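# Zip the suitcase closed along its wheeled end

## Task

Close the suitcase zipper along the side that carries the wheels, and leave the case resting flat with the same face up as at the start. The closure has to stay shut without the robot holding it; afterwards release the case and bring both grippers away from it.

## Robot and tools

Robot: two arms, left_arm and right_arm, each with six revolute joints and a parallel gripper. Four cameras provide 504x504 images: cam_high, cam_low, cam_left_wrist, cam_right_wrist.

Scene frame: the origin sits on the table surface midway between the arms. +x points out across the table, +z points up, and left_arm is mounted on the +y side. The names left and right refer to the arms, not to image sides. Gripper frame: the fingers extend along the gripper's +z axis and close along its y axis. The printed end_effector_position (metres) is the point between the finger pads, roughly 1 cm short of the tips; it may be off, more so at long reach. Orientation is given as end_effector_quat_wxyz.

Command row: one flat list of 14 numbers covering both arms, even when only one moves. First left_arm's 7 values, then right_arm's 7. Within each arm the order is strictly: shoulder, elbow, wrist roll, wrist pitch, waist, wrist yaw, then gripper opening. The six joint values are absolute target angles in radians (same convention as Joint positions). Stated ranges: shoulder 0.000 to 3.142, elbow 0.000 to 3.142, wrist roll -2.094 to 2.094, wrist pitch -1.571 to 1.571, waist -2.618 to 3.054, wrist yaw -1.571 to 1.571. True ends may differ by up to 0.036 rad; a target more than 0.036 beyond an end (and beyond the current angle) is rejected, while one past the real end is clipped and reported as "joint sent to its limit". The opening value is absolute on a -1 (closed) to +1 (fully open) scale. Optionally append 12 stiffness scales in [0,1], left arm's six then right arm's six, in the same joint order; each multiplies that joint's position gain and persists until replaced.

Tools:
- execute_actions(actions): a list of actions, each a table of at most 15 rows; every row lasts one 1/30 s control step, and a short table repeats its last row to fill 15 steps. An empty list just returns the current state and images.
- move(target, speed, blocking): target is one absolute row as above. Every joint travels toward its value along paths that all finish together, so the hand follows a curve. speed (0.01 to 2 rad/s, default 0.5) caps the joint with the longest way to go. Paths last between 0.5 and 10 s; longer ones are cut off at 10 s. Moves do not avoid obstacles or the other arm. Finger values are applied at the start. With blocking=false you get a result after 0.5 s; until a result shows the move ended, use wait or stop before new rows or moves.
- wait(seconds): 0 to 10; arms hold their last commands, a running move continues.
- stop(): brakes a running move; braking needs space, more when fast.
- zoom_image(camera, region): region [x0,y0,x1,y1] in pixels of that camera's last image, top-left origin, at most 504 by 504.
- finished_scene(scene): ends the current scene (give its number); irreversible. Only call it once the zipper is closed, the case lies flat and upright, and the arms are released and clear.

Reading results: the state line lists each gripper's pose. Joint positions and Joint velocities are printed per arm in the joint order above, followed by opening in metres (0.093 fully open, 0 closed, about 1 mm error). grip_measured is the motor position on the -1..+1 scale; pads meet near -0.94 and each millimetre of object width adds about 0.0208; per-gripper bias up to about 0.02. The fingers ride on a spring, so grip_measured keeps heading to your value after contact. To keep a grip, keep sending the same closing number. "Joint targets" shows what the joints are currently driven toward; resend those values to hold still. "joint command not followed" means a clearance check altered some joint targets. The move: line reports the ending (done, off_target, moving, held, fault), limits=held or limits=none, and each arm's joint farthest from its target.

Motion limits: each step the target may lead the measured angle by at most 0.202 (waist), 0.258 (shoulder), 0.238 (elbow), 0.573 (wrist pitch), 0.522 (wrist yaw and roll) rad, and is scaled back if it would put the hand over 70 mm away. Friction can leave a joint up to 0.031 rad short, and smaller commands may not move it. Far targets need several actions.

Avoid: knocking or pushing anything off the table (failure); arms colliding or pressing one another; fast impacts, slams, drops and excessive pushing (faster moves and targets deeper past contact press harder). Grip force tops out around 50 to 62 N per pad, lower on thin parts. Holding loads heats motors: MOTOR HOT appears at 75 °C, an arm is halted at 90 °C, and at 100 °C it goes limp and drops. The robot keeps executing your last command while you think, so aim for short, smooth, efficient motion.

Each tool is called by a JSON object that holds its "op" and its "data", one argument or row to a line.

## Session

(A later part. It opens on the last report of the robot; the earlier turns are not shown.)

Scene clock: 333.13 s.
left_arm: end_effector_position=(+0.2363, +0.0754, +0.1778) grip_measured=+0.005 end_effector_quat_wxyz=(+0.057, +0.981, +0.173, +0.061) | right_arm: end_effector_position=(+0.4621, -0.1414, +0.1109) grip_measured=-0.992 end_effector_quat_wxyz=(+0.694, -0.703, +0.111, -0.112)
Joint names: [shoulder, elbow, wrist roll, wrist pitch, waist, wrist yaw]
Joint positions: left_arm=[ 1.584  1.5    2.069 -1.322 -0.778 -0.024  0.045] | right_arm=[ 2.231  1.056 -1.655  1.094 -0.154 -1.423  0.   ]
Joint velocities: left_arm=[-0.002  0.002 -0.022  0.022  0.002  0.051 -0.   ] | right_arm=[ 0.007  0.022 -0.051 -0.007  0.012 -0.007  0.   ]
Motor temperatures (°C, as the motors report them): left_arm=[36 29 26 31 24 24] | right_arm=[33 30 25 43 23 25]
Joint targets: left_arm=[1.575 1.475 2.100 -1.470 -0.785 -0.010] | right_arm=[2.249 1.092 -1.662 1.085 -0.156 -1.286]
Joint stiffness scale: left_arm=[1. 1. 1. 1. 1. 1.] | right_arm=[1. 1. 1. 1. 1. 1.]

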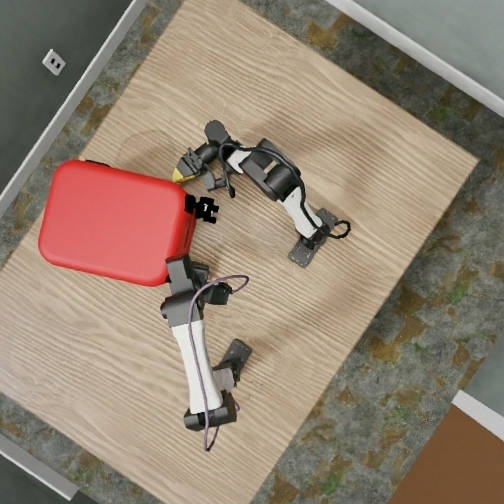

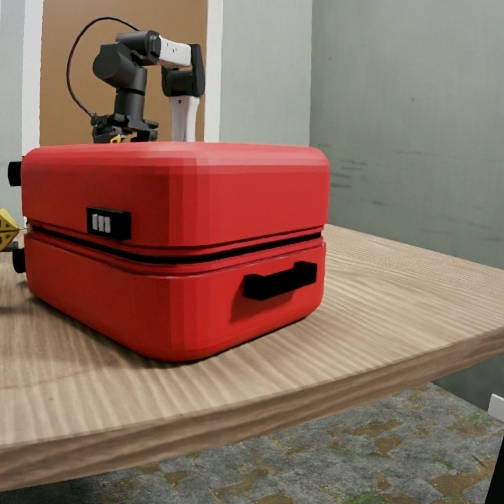

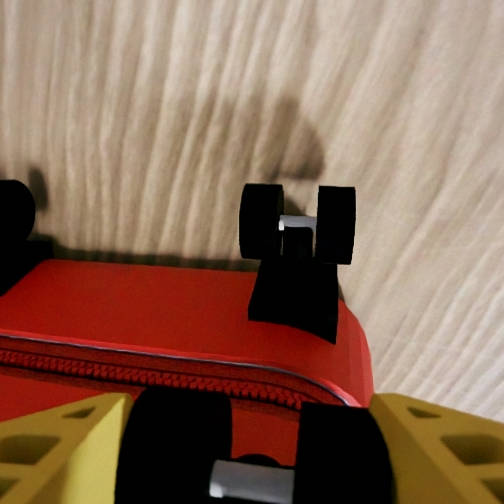

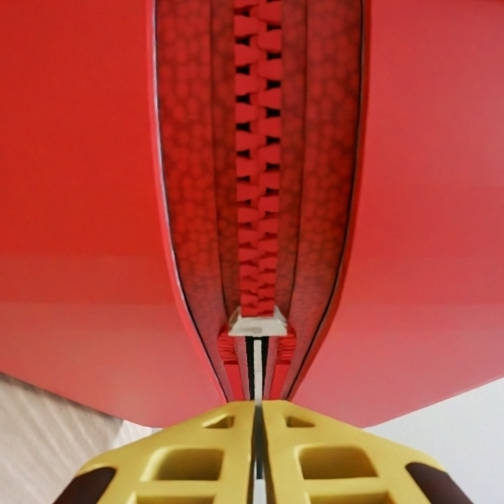

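{"op": "execute_actions", "data": {
  "actions": [
    [[1.575,1.475,2.1,-1.47,-0.785,-0.01,-0.2,2.249,1.092,-1.662,1.085,-0.166,-1.286,-1],[1.575,1.475,2.1,-1.47,-0.785,-0.01,-0.2,2.249,1.092,-1.662,1.085,-0.172,-1.286,-1],[1.575,1.475,2.1,-1.47,-0.785,-0.01,-0.2,2.249,1.092,-1.662,1.085,-0.178,-1.286,-1],[1.575,1.475,2.1,-1.47,-0.785,-0.01,-0.2,2.249,1.092,-1.662,1.085,-0.178,-1.286,-1],[1.575,1.475,2.1,-1.47,-0.785,-0.01,-0.2,2.249,1.092,-1.662,1.085,-0.178,-1.286,-1],[1.575,1.475,2.1,-1.47,-0.785,-0.01,-0.2,2.258,1.11,-1.662,1.075,-0.175,-1.284,-1],[1.575,1.475,2.1,-1.47,-0.785,-0.01,-0.2,2.258,1.11,-1.662,1.075,-0.175,-1.284,-1],[1.575,1.475,2.1,-1.47,-0.785,-0.01,-0.2,2.258,1.11,-1.662,1.075,-0.175,-1.284,-1],[1.575,1.475,2.1,-1.47,-0.785,-0.01,-0.2,2.258,1.11,-1.662,1.075,-0.175,-1.284,-1],[1.575,1.475,2.1,-1.47,-0.785,-0.01,-0.2,2.258,1.11,-1.662,1.075,-0.175,-1.284,-1],[1.575,1.475,2.1,-1.47,-0.785,-0.01,-0.2,2.267,1.128,-1.662,1.066,-0.17,-1.282,-1]],
    [[1.575,1.475,2.1,-1.47,-0.785,-0.01,-0.2,2.276,1.146,-1.662,1.056,-0.165,-1.28,-1],[1.575,1.475,2.1,-1.47,-0.785,-0.01,-0.2,2.276,1.146,-1.662,1.056,-0.165,-1.28,-1],[1.575,1.475,2.1,-1.47,-0.785,-0.01,-0.2,2.276,1.146,-1.662,1.056,-0.165,-1.28,-1],[1.575,1.475,2.1,-1.47,-0.785,-0.01,-0.2,2.276,1.146,-1.662,1.056,-0.165,-1.28,-1],[1.575,1.475,2.1,-1.47,-0.785,-0.01,-0.2,2.276,1.146,-1.662,1.056,-0.165,-1.28,-1],[1.575,1.475,2.1,-1.47,-0.785,-0.01,-0.2,2.276,1.146,-1.662,1.056,-0.165,-1.28,-1],[1.575,1.475,2.1,-1.47,-0.785,-0.01,-0.2,2.276,1.146,-1.662,1.056,-0.165,-1.28,-1],[1.575,1.475,2.1,-1.47,-0.785,-0.01,-0.2,2.285,1.164,-1.662,1.046,-0.16,-1.278,-1]]
  ]
}}

{"op": "zoom_image", "data": {
  "camera": "cam_right_wrist",
  "region": [200, 300, 320, 420]
}}

Scene clock: 335.47 s.
left_arm: end_effector_position=(+0.2372, +0.0750, +0.1776) grip_measured=+0.005 end_effector_quat_wxyz=(+0.058, +0.981, +0.175, +0.063) | right_arm: end_effector_position=(+0.4709, -0.1390, +0.1106) grip_measured=-0.992 end_effector_quat_wxyz=(+0.696, -0.704, +0.100, -0.099)
Joint names: [shoulder, elbow, wrist roll, wrist pitch, waist, wrist yaw]
Joint positions: left_arm=[ 1.584  1.499  2.065 -1.317 -0.778 -0.026  0.045] | right_arm=[ 2.265  1.124 -1.655  1.056 -0.147 -1.45   0.   ]
Joint velocities: left_arm=[ 0.012 -0.002  0.037 -0.066 -0.007  0.022 -0.   ] | right_arm=[-0.022 -0.017  0.081 -0.022  0.017 -0.051  0.   ]
Motor temperatures (°C, as the motors report them): left_arm=[36 29 26 31 24 24] | right_arm=[34 31 25 43 23 25]
Joint targets: left_arm=[1.575 1.475 2.100 -1.470 -0.785 -0.010] | right_arm=[2.285 1.164 -1.662 1.046 -0.160 -1.278]
Joint stiffness scale: left_arm=[1. 1. 1. 1. 1. 1.] | right_arm=[1. 1. 1. 1. 1. 1.]

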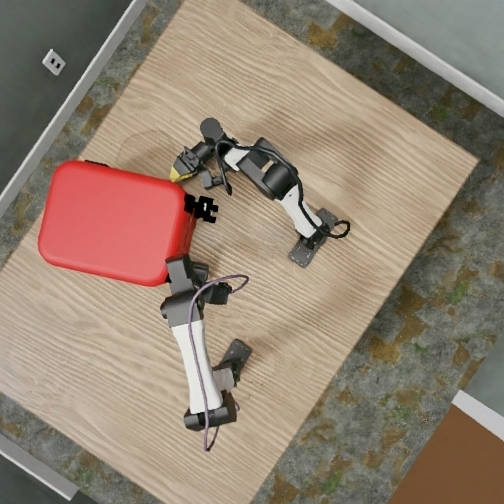

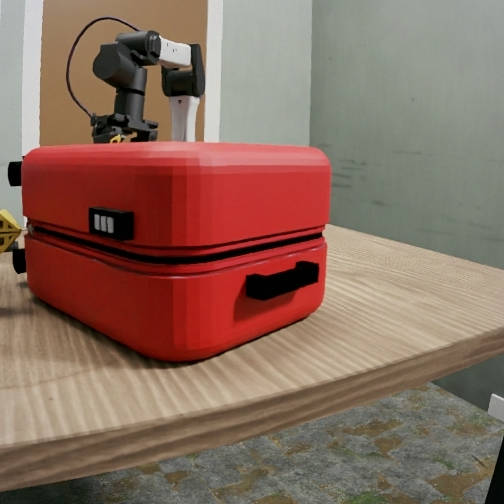

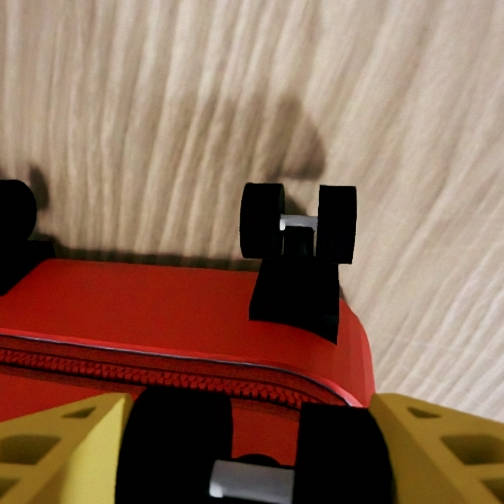

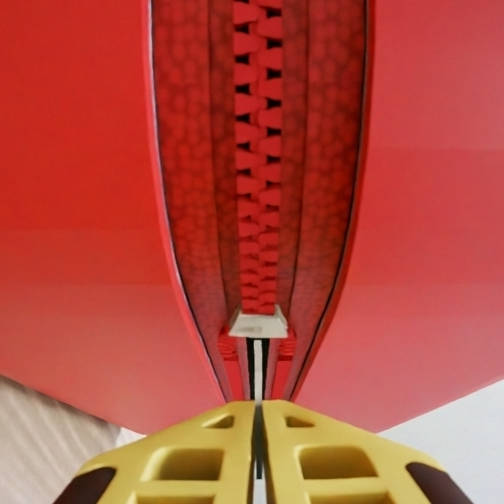

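Region (200, 300, 320, 420) of cam_right_wrist's 504x504 image, scaled by 4.200, with more detail than that image has.

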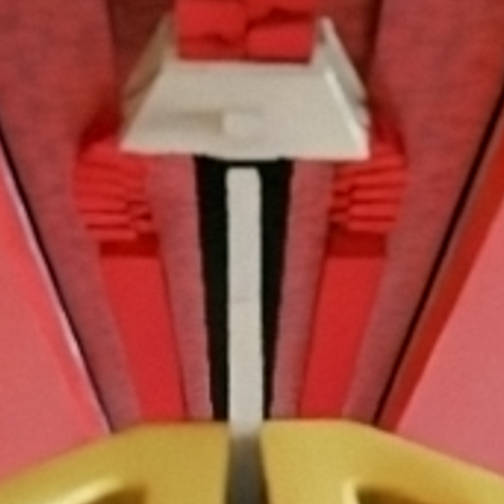

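{"op": "execute_actions", "data": {
  "actions": [
    [[1.575,1.475,2.1,-1.47,-0.785,-0.01,-0.2,2.296,1.187,-1.662,1.035,-0.156,-1.278,-1],[1.575,1.475,2.1,-1.47,-0.785,-0.01,-0.2,2.296,1.187,-1.662,1.035,-0.156,-1.278,-1],[1.575,1.475,2.1,-1.47,-0.785,-0.01,-0.2,2.296,1.187,-1.662,1.035,-0.156,-1.278,-1],[1.575,1.475,2.1,-1.47,-0.785,-0.01,-0.2,2.296,1.187,-1.662,1.035,-0.156,-1.278,-1],[1.575,1.475,2.1,-1.47,-0.785,-0.01,-0.2,2.296,1.187,-1.662,1.035,-0.156,-1.278,-1],[1.575,1.475,2.1,-1.47,-0.785,-0.01,-0.2,2.296,1.187,-1.662,1.035,-0.156,-1.278,-1],[1.575,1.475,2.1,-1.47,-0.785,-0.01,-0.2,2.296,1.187,-1.662,1.035,-0.156,-1.278,-1],[1.575,1.475,2.1,-1.47,-0.785,-0.01,-0.2,2.307,1.209,-1.662,1.023,-0.152,-1.278,-1]],
    [[1.575,1.475,2.1,-1.47,-0.785,-0.01,-0.2,2.318,1.232,-1.662,1.012,-0.147,-1.278,-1]]
  ]
}}

{"op": "zoom_image", "data": {
  "camera": "cam_right_wrist",
  "region": [200, 300, 320, 420]
}}

Scene clock: 337.03 s.
left_arm: end_effector_position=(+0.2379, +0.0749, +0.1777) grip_measured=+0.005 end_effector_quat_wxyz=(+0.058, +0.980, +0.176, +0.064) | right_arm: end_effector_position=(+0.4812, -0.1346, +0.1109) grip_measured=-0.992 end_effector_quat_wxyz=(+0.698, -0.704, +0.092, -0.091)
Joint names: [shoulder, elbow, wrist roll, wrist pitch, waist, wrist yaw]
Joint positions: left_arm=[ 1.584  1.499  2.062 -1.314 -0.778 -0.029  0.045] | right_arm=[ 2.298  1.192 -1.655  1.022 -0.134 -1.46   0.   ]
Joint velocities: left_arm=[-0.002  0.002 -0.022  0.007  0.002 -0.007  0.   ] | right_arm=[ 0.007 -0.012 -0.007 -0.022  0.002  0.022  0.   ]
Motor temperatures (°C, as the motors report them): left_arm=[36 29 26 31 24 24] | right_arm=[34 31 25 43 23 25]
Joint targets: left_arm=[1.575 1.475 2.100 -1.470 -0.785 -0.010] | right_arm=[2.318 1.232 -1.662 1.012 -0.147 -1.278]
Joint stiffness scale: left_arm=[1. 1. 1. 1. 1. 1.] | right_arm=[1. 1. 1. 1. 1. 1.]

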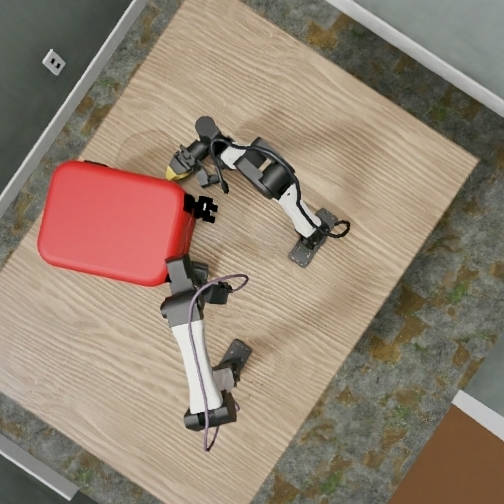

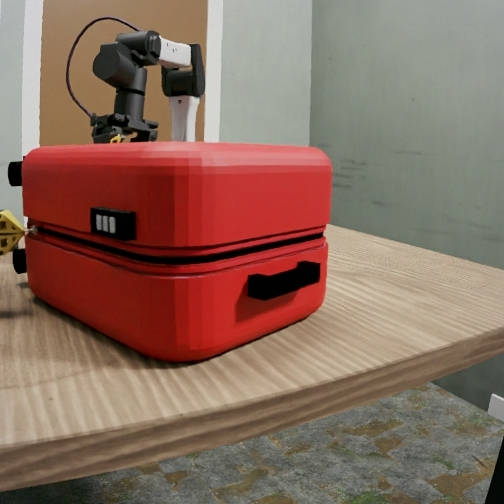

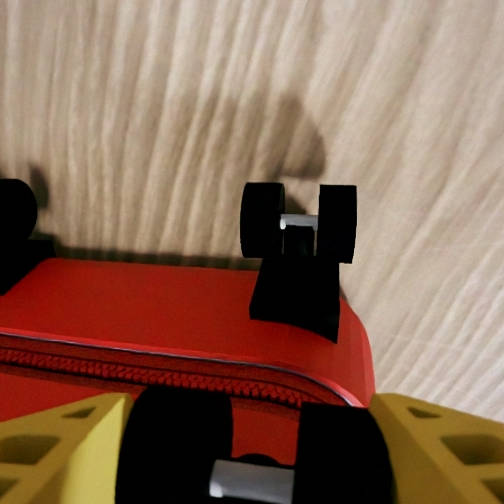

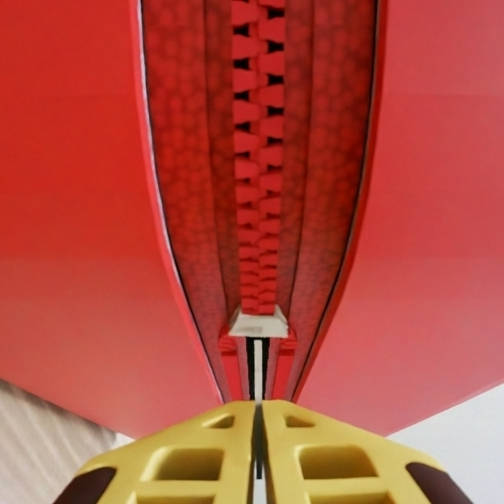

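Region (200, 300, 320, 420) of cam_right_wrist's 504x504 image, scaled by 4.200, with more detail than that image has.

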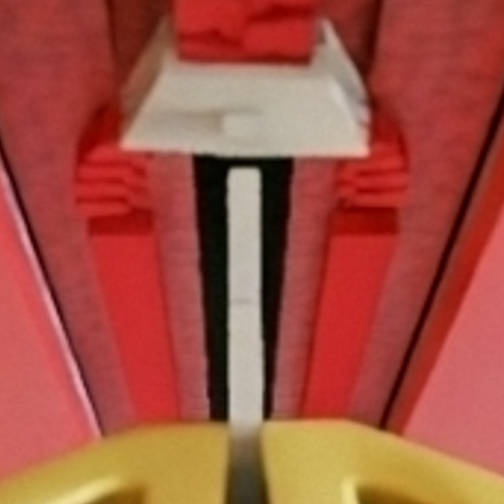

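{"op": "execute_actions", "data": {
  "actions": [
    [[1.575,1.475,2.1,-1.47,-0.785,-0.01,-0.2,2.329,1.255,-1.662,1.0,-0.144,-1.283,-1],[1.575,1.475,2.1,-1.47,-0.785,-0.01,-0.2,2.329,1.255,-1.662,1.0,-0.144,-1.283,-1],[1.575,1.475,2.1,-1.47,-0.785,-0.01,-0.2,2.329,1.255,-1.662,1.0,-0.144,-1.283,-1],[1.575,1.475,2.1,-1.47,-0.785,-0.01,-0.2,2.329,1.255,-1.662,1.0,-0.144,-1.283,-1],[1.575,1.475,2.1,-1.47,-0.785,-0.01,-0.2,2.329,1.255,-1.662,1.0,-0.144,-1.283,-1],[1.575,1.475,2.1,-1.47,-0.785,-0.01,-0.2,2.329,1.255,-1.662,1.0,-0.144,-1.283,-1],[1.575,1.475,2.1,-1.47,-0.785,-0.01,-0.2,2.329,1.255,-1.662,1.0,-0.144,-1.283,-1],[1.575,1.475,2.1,-1.47,-0.785,-0.01,-0.2,2.34,1.278,-1.662,0.989,-0.14,-1.288,-1]],
    [[1.575,1.475,2.1,-1.47,-0.785,-0.01,-0.2,2.351,1.30,-1.662,0.977,-0.136,-1.293,-1],[1.575,1.475,2.1,-1.47,-0.785,-0.01,-0.2,2.351,1.30,-1.662,0.977,-0.136,-1.293,-1],[1.575,1.475,2.1,-1.47,-0.785,-0.01,-0.2,2.351,1.30,-1.662,0.977,-0.136,-1.293,-1],[1.575,1.475,2.1,-1.47,-0.785,-0.01,-0.2,2.351,1.30,-1.662,0.977,-0.136,-1.293,-1],[1.575,1.475,2.1,-1.47,-0.785,-0.01,-0.2,2.351,1.30,-1.662,0.977,-0.136,-1.293,-1],[1.575,1.475,2.1,-1.47,-0.785,-0.01,-0.2,2.351,1.30,-1.662,0.977,-0.136,-1.293,-1],[1.575,1.475,2.1,-1.47,-0.785,-0.01,-0.2,2.351,1.30,-1.662,0.977,-0.136,-1.293,-1],[1.575,1.475,2.1,-1.47,-0.785,-0.01,-0.2,2.362,1.323,-1.662,0.966,-0.132,-1.298,-1]]
  ]
}}

{"op": "zoom_image", "data": {
  "camera": "cam_right_wrist",
  "region": [200, 300, 320, 420]
}}

Scene clock: 338.77 s.
left_arm: end_effector_position=(+0.2384, +0.0750, +0.1777) grip_measured=+0.005 end_effector_quat_wxyz=(+0.058, +0.980, +0.177, +0.065) | right_arm: end_effector_position=(+0.4938, -0.1290, +0.1112) grip_measured=-0.992 end_effector_quat_wxyz=(+0.700, -0.705, +0.080, -0.080)
Joint names: [shoulder, elbow, wrist roll, wrist pitch, waist, wrist yaw]
Joint positions: left_arm=[ 1.584  1.499  2.06  -1.313 -0.778 -0.031  0.045] | right_arm=[ 2.342  1.283 -1.655  0.976 -0.118 -1.479  0.   ]
Joint velocities: left_arm=[-0.012  0.007 -0.022  0.007 -0.012  0.007  0.001] | right_arm=[ 0.012 -0.022 -0.051 -0.051  0.007  0.037  0.   ]
Motor temperatures (°C, as the motors report them): left_arm=[36 29 26 31 24 24] | right_arm=[35 31 25 42 23 26]
Joint targets: left_arm=[1.575 1.475 2.100 -1.470 -0.785 -0.010] | right_arm=[2.362 1.323 -1.662 0.966 -0.132 -1.298]
Joint stiffness scale: left_arm=[1. 1. 1. 1. 1. 1.] | right_arm=[1. 1. 1. 1. 1. 1.]

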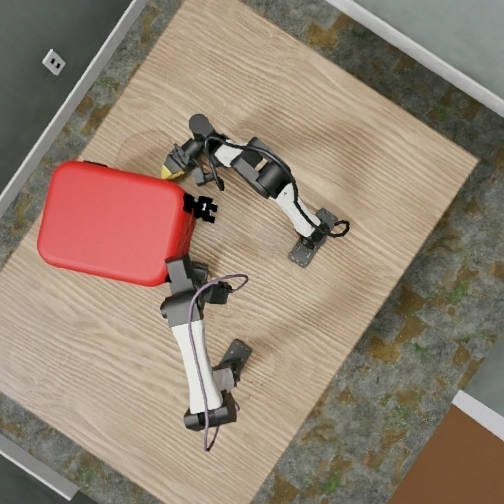

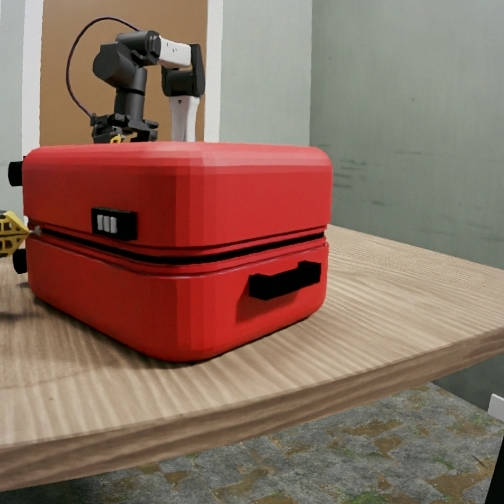

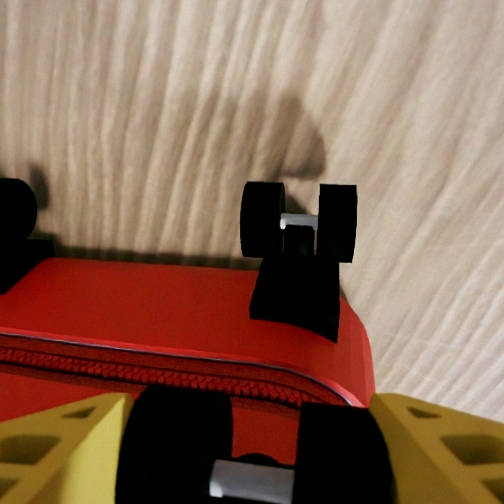

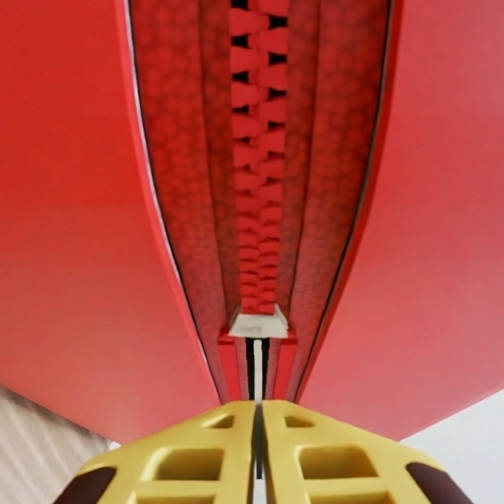

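Region (200, 300, 320, 420) of cam_right_wrist's 504x504 image, scaled by 4.200, with more detail than that image has.

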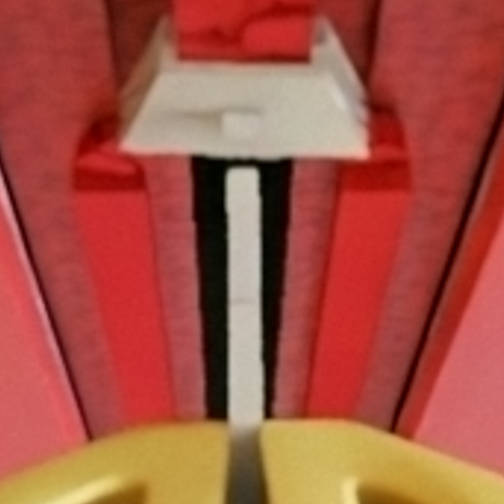

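Nearly there. Two more levels.

{"op": "execute_actions", "data": {
  "actions": [
    [[1.575,1.475,2.1,-1.47,-0.785,-0.01,-0.2,2.373,1.346,-1.662,0.954,-0.128,-1.305,-1],[1.575,1.475,2.1,-1.47,-0.785,-0.01,-0.2,2.373,1.346,-1.662,0.954,-0.128,-1.305,-1],[1.575,1.475,2.1,-1.47,-0.785,-0.01,-0.2,2.373,1.346,-1.662,0.954,-0.128,-1.305,-1],[1.575,1.475,2.1,-1.47,-0.785,-0.01,-0.2,2.373,1.346,-1.662,0.954,-0.128,-1.305,-1],[1.575,1.475,2.1,-1.47,-0.785,-0.01,-0.2,2.373,1.346,-1.662,0.954,-0.128,-1.305,-1],[1.575,1.475,2.1,-1.47,-0.785,-0.01,-0.2,2.373,1.346,-1.662,0.954,-0.128,-1.305,-1],[1.575,1.475,2.1,-1.47,-0.785,-0.01,-0.2,2.373,1.346,-1.662,0.954,-0.128,-1.305,-1],[1.575,1.475,2.1,-1.47,-0.785,-0.01,-0.2,2.385,1.369,-1.662,0.943,-0.124,-1.312,-1]],
    [[1.575,1.475,2.1,-1.47,-0.785,-0.01,-0.2,2.397,1.392,-1.662,0.932,-0.12,-1.319,-1]]
  ]
}}

{"op": "zoom_image", "data": {
  "camera": "cam_right_wrist",
  "region": [200, 300, 320, 420]
}}

Scene clock: 340.13 s.
left_arm: end_effector_position=(+0.2409, +0.0756, +0.1777) grip_measured=+0.005 end_effector_quat_wxyz=(+0.057, +0.979, +0.183, +0.072) | right_arm: end_effector_position=(+0.5002, -0.1240, +0.1111) grip_measured=-0.992 end_effector_quat_wxyz=(+0.702, -0.706, +0.065, -0.065)
Joint names: [shoulder, elbow, wrist roll, wrist pitch, waist, wrist yaw]
Joint positions: left_arm=[ 1.584  1.497  2.049 -1.305 -0.778 -0.044  0.045] | right_arm=[ 2.376  1.352 -1.655  0.941 -0.107 -1.509  0.   ]
Joint velocities: left_arm=[-0.002 -0.007  0.007 -0.037 -0.002 -0.022 -0.001] | right_arm=[-0.012  0.007 -0.037 -0.037 -0.002 -0.007  0.   ]
Motor temperatures (°C, as the motors report them): left_arm=[36 29 26 31 24 24] | right_arm=[35 32 25 42 23 26]
Joint targets: left_arm=[1.575 1.475 2.100 -1.470 -0.785 -0.010] | right_arm=[2.397 1.392 -1.662 0.932 -0.120 -1.319]
Joint stiffness scale: left_arm=[1. 1. 1. 1. 1. 1.] | right_arm=[1. 1. 1. 1. 1. 1.]

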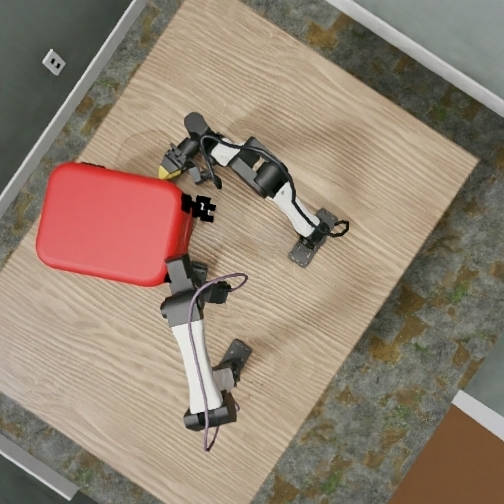

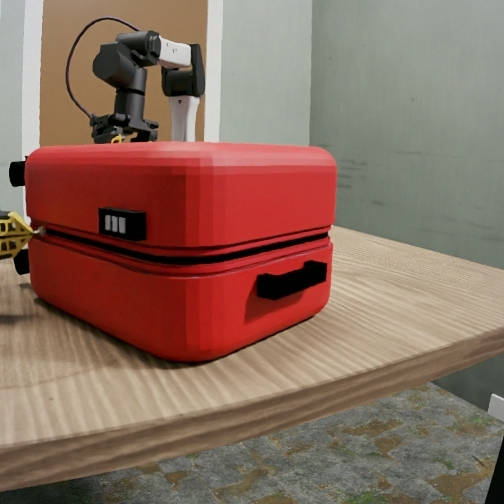

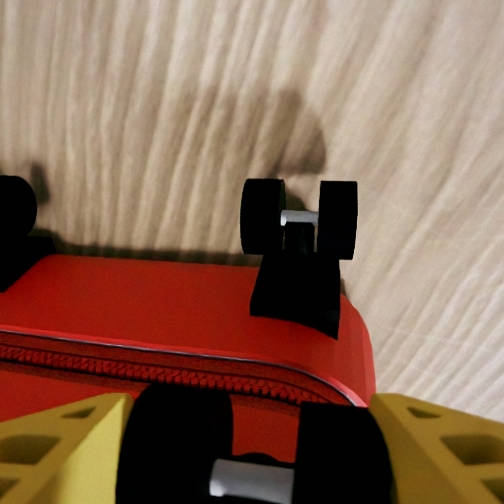

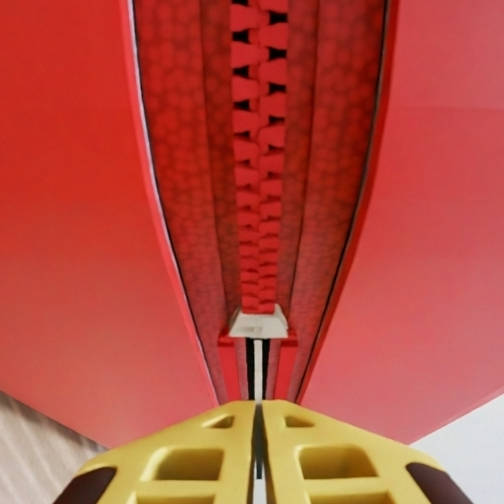

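Region (200, 300, 320, 420) of cam_right_wrist's 504x504 image, scaled by 4.200, with more detail than that image has.

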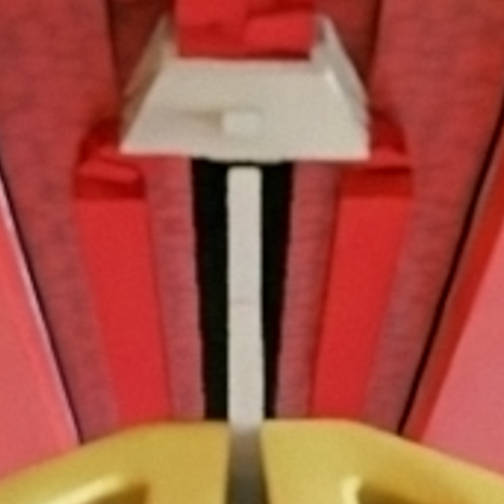

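{"op": "execute_actions", "data": {
  "actions": [
    [[1.58,1.49,2.07,-1.38,-0.78,-0.03,-0.2,2.385,1.37,-1.655,0.938,-0.112,-1.42,-1],[1.58,1.49,2.07,-1.38,-0.78,-0.03,-0.2,2.385,1.37,-1.655,0.938,-0.112,-1.42,-1],[1.58,1.49,2.07,-1.38,-0.78,-0.03,-0.2,2.385,1.37,-1.655,0.938,-0.112,-1.42,-1],[1.584,1.497,2.049,-1.305,-0.778,-0.044,-0.2,2.376,1.352,-1.655,0.941,-0.107,-1.505,-1],[1.584,1.497,2.049,-1.305,-0.778,-0.044,-0.2,2.376,1.352,-1.655,0.941,-0.107,-1.505,-1],[1.584,1.497,2.049,-1.305,-0.778,-0.044,-0.2,2.376,1.352,-1.655,0.941,-0.107,-1.505,-1],[1.584,1.497,2.049,-1.305,-0.778,-0.044,0.9,2.376,1.352,-1.655,0.941,-0.107,-1.505,-0.3]]
  ]
}}

{"op": "move", "data": {
  "target": [1.587,1.78,2.05,-1.53,-0.778,-0.04,0.9,2.376,1.352,-1.655,0.941,-0.33,-1.505,-0.3],
  "speed": 0.4
}}

Scene clock: 340.97 s.
left_arm: end_effector_position=(+0.2422, +0.0752, +0.1780) grip_measured=+0.898 end_effector_quat_wxyz=(+0.059, +0.978, +0.188, +0.074) | right_arm: end_effector_position=(+0.4991, -0.1237, +0.1112) grip_measured=-0.302 end_effector_quat_wxyz=(+0.703, -0.706, +0.063, -0.063)
Joint names: [shoulder, elbow, wrist roll, wrist pitch, waist, wrist yaw]
Joint positions: left_arm=[ 1.584  1.497  2.04  -1.3   -0.778 -0.046  0.088] | right_arm=[ 2.376  1.352 -1.655  0.941 -0.107 -1.515  0.031]
Joint velocities: left_arm=[-0.012  0.002 -0.037  0.037 -0.002  0.037 -0.   ] | right_arm=[ 0.002 -0.002  0.066 -0.037 -0.032  0.051  0.001]
Motor temperatures (°C, as the motors report them): left_arm=[36 29 26 31 24 24] | right_arm=[35 32 25 42 23 26]
Joint targets: left_arm=[1.584 1.497 2.049 -1.305 -0.778 -0.044] | right_arm=[2.376 1.352 -1.655 0.941 -0.107 -1.505]
Joint stiffness scale: left_arm=[1. 1. 1. 1. 1. 1.] | right_arm=[1. 1. 1. 1. 1. 1.]

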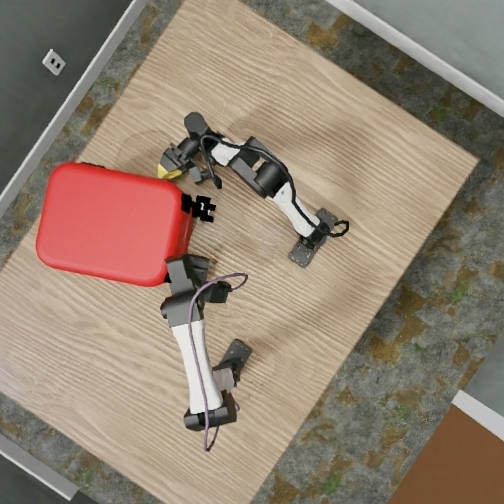

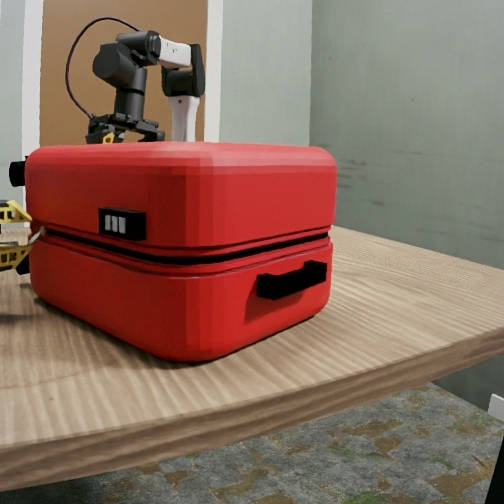

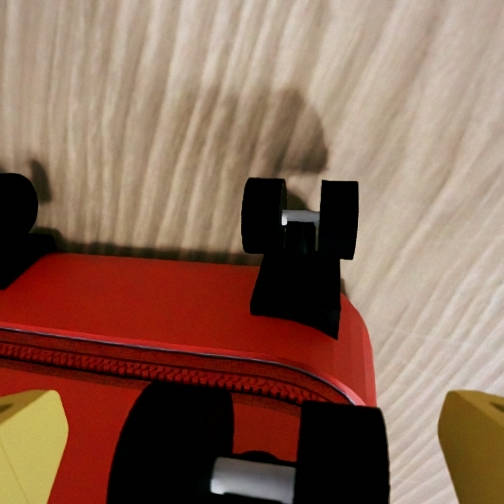

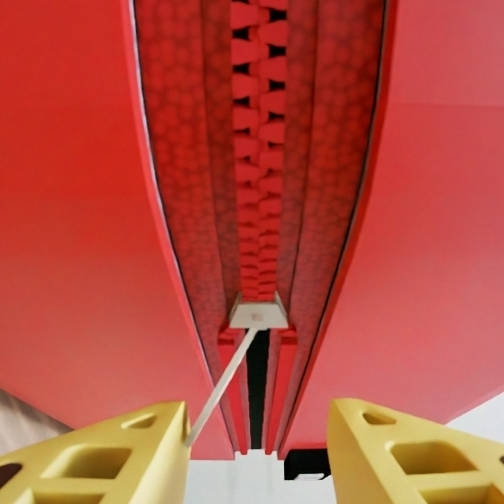

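Scene clock: 342.37 s.
left_arm: end_effector_position=(+0.2378, +0.0791, +0.2457) grip_measured=+0.898 end_effector_quat_wxyz=(+0.081, +0.975, +0.187, +0.091) | right_arm: end_effector_position=(+0.5115, -0.2347, +0.1112) grip_measured=-0.302 end_effector_quat_wxyz=(+0.691, -0.694, +0.142, -0.141)
Joint names: [shoulder, elbow, wrist roll, wrist pitch, waist, wrist yaw]
Joint positions: left_arm=[ 1.584  1.766  2.041 -1.513 -0.778 -0.046  0.088] | right_arm=[ 2.376  1.352 -1.655  0.941 -0.33  -1.513  0.031]
Joint velocities: left_arm=[ 0.007 -0.007  0.037 -0.007  0.002  0.051 -0.001] | right_arm=[-0.012  0.007  0.022  0.022  0.002 -0.022  0.   ]
Motor temperatures (°C, as the motors report them): left_arm=[36 29 26 31 24 24] | right_arm=[36 32 25 42 23 26]
Joint targets: left_arm=[1.587 1.780 2.050 -1.530 -0.778 -0.040] | right_arm=[2.376 1.352 -1.655 0.941 -0.330 -1.505]
Joint stiffness scale: left_arm=[1. 1. 1. 1. 1. 1.] | right_arm=[1. 1. 1. 1. 1. 1.]
move: done; limits=none; left_arm: farthest joint: the wrist pitch, 0.017 radians from its target (0.230 radians at the start); right_arm: farthest joint: the wrist yaw, 0.008 radians from its target (0.010 radians at the start)

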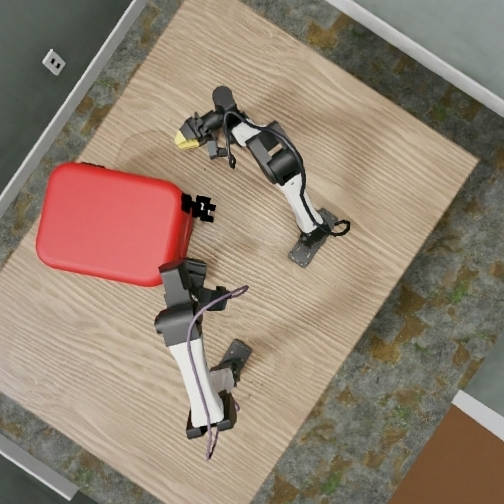

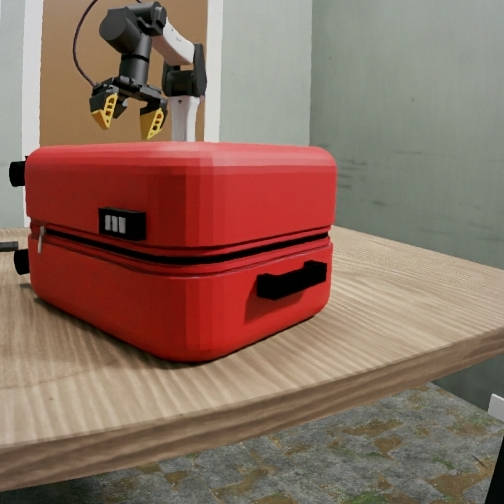

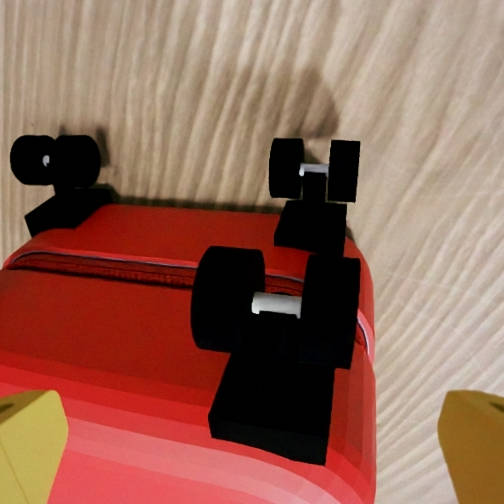

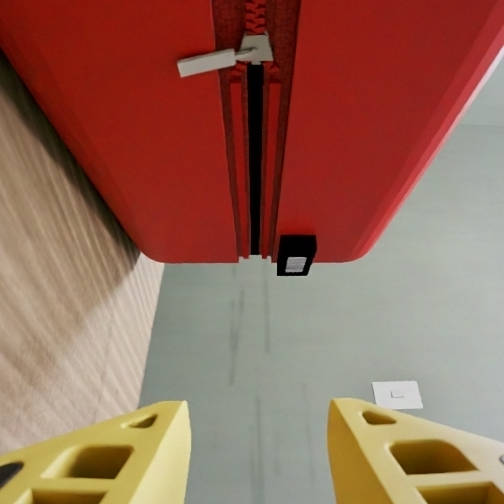

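{"op": "zoom_image", "data": {
  "camera": "cam_right_wrist",
  "region": [200, 0, 320, 120]
}}

Region (200, 0, 320, 120) of cam_right_wrist's 504x504 image, scaled by 4.200, with more detail than that image has.

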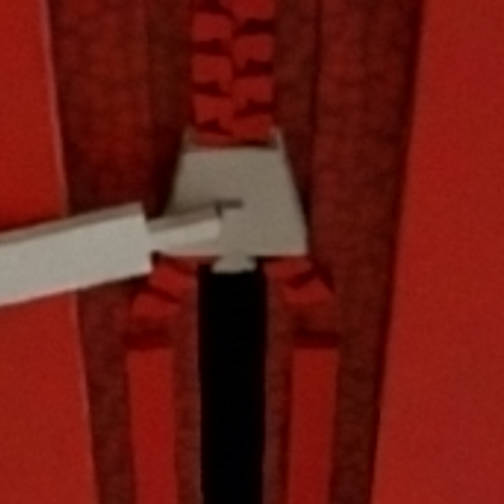

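{"op": "move", "data": {
  "target": [1.0,1.3,0.5,-0.6,-0.3,0,0.9,1.9,1.2,-1.0,0.5,-0.55,-0.8,0.5],
  "speed": 1.2
}}

Scene clock: 345.00 s.
left_arm: end_effector_position=(+0.3171, +0.1974, +0.3920) grip_measured=+0.898 end_effector_quat_wxyz=(+0.582, +0.301, +0.752, +0.077) | right_arm: end_effector_position=(+0.5172, -0.4060, +0.2154) grip_measured=+0.498 end_effector_quat_wxyz=(+0.630, -0.401, +0.635, -0.197)
Joint names: [shoulder, elbow, wrist roll, wrist pitch, waist, wrist yaw]
Joint positions: left_arm=[ 1.016  1.316  0.508 -0.616 -0.312 -0.011  0.088] | right_arm=[ 1.913  1.216 -1.004  0.508 -0.543 -0.81   0.069]
Joint velocities: left_arm=[ 0.002  0.002 -0.022 -0.037  0.002  0.051  0.   ] | right_arm=[ 0.002  0.002  0.081  0.007 -0.012 -0.081 -0.   ]
Motor temperatures (°C, as the motors report them): left_arm=[35 30 26 32 24 24] | right_arm=[37 32 25 42 23 25]
Joint targets: left_arm=[1.000 1.300 0.500 -0.600 -0.300 -0.000] | right_arm=[1.900 1.200 -1.000 0.500 -0.550 -0.800]
Joint stiffness scale: left_arm=[1. 1. 1. 1. 1. 1.] | right_arm=[1. 1. 1. 1. 1. 1.]
move: done; limits=none; left_arm: farthest joint: the shoulder, 0.016 radians from its target (0.584 radians at the start); right_arm: farthest joint: the elbow, 0.016 radians from its target (0.152 radians at the start)

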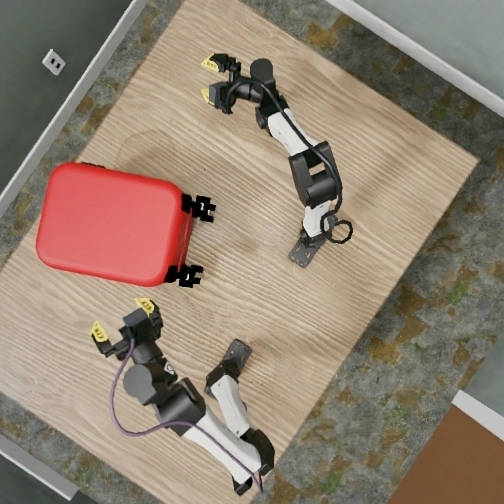

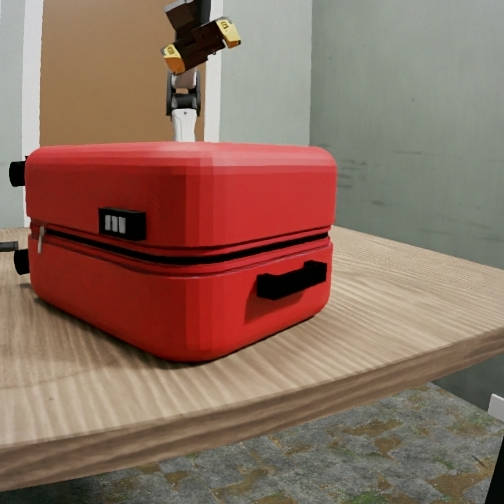

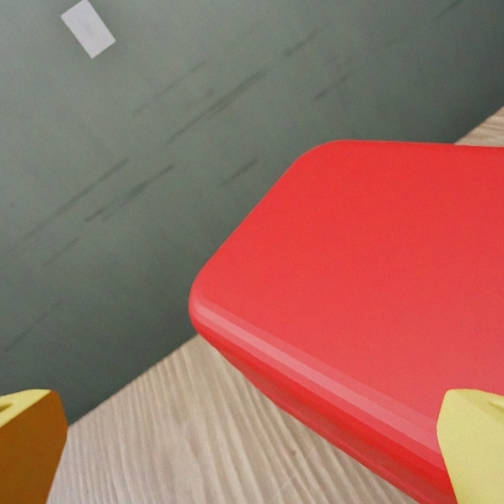

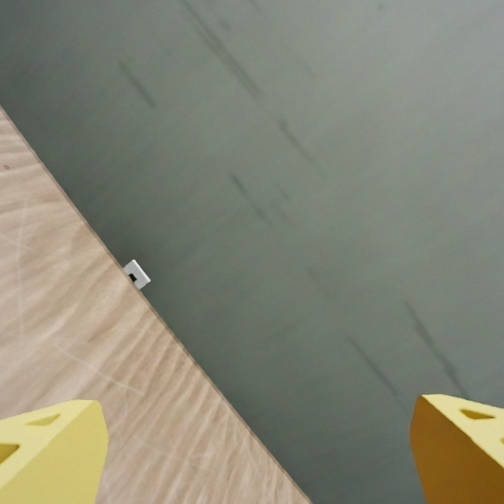

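{"op": "finished_scene", "data": {
  "scene": 1
}}

The scene is finished: the task was done.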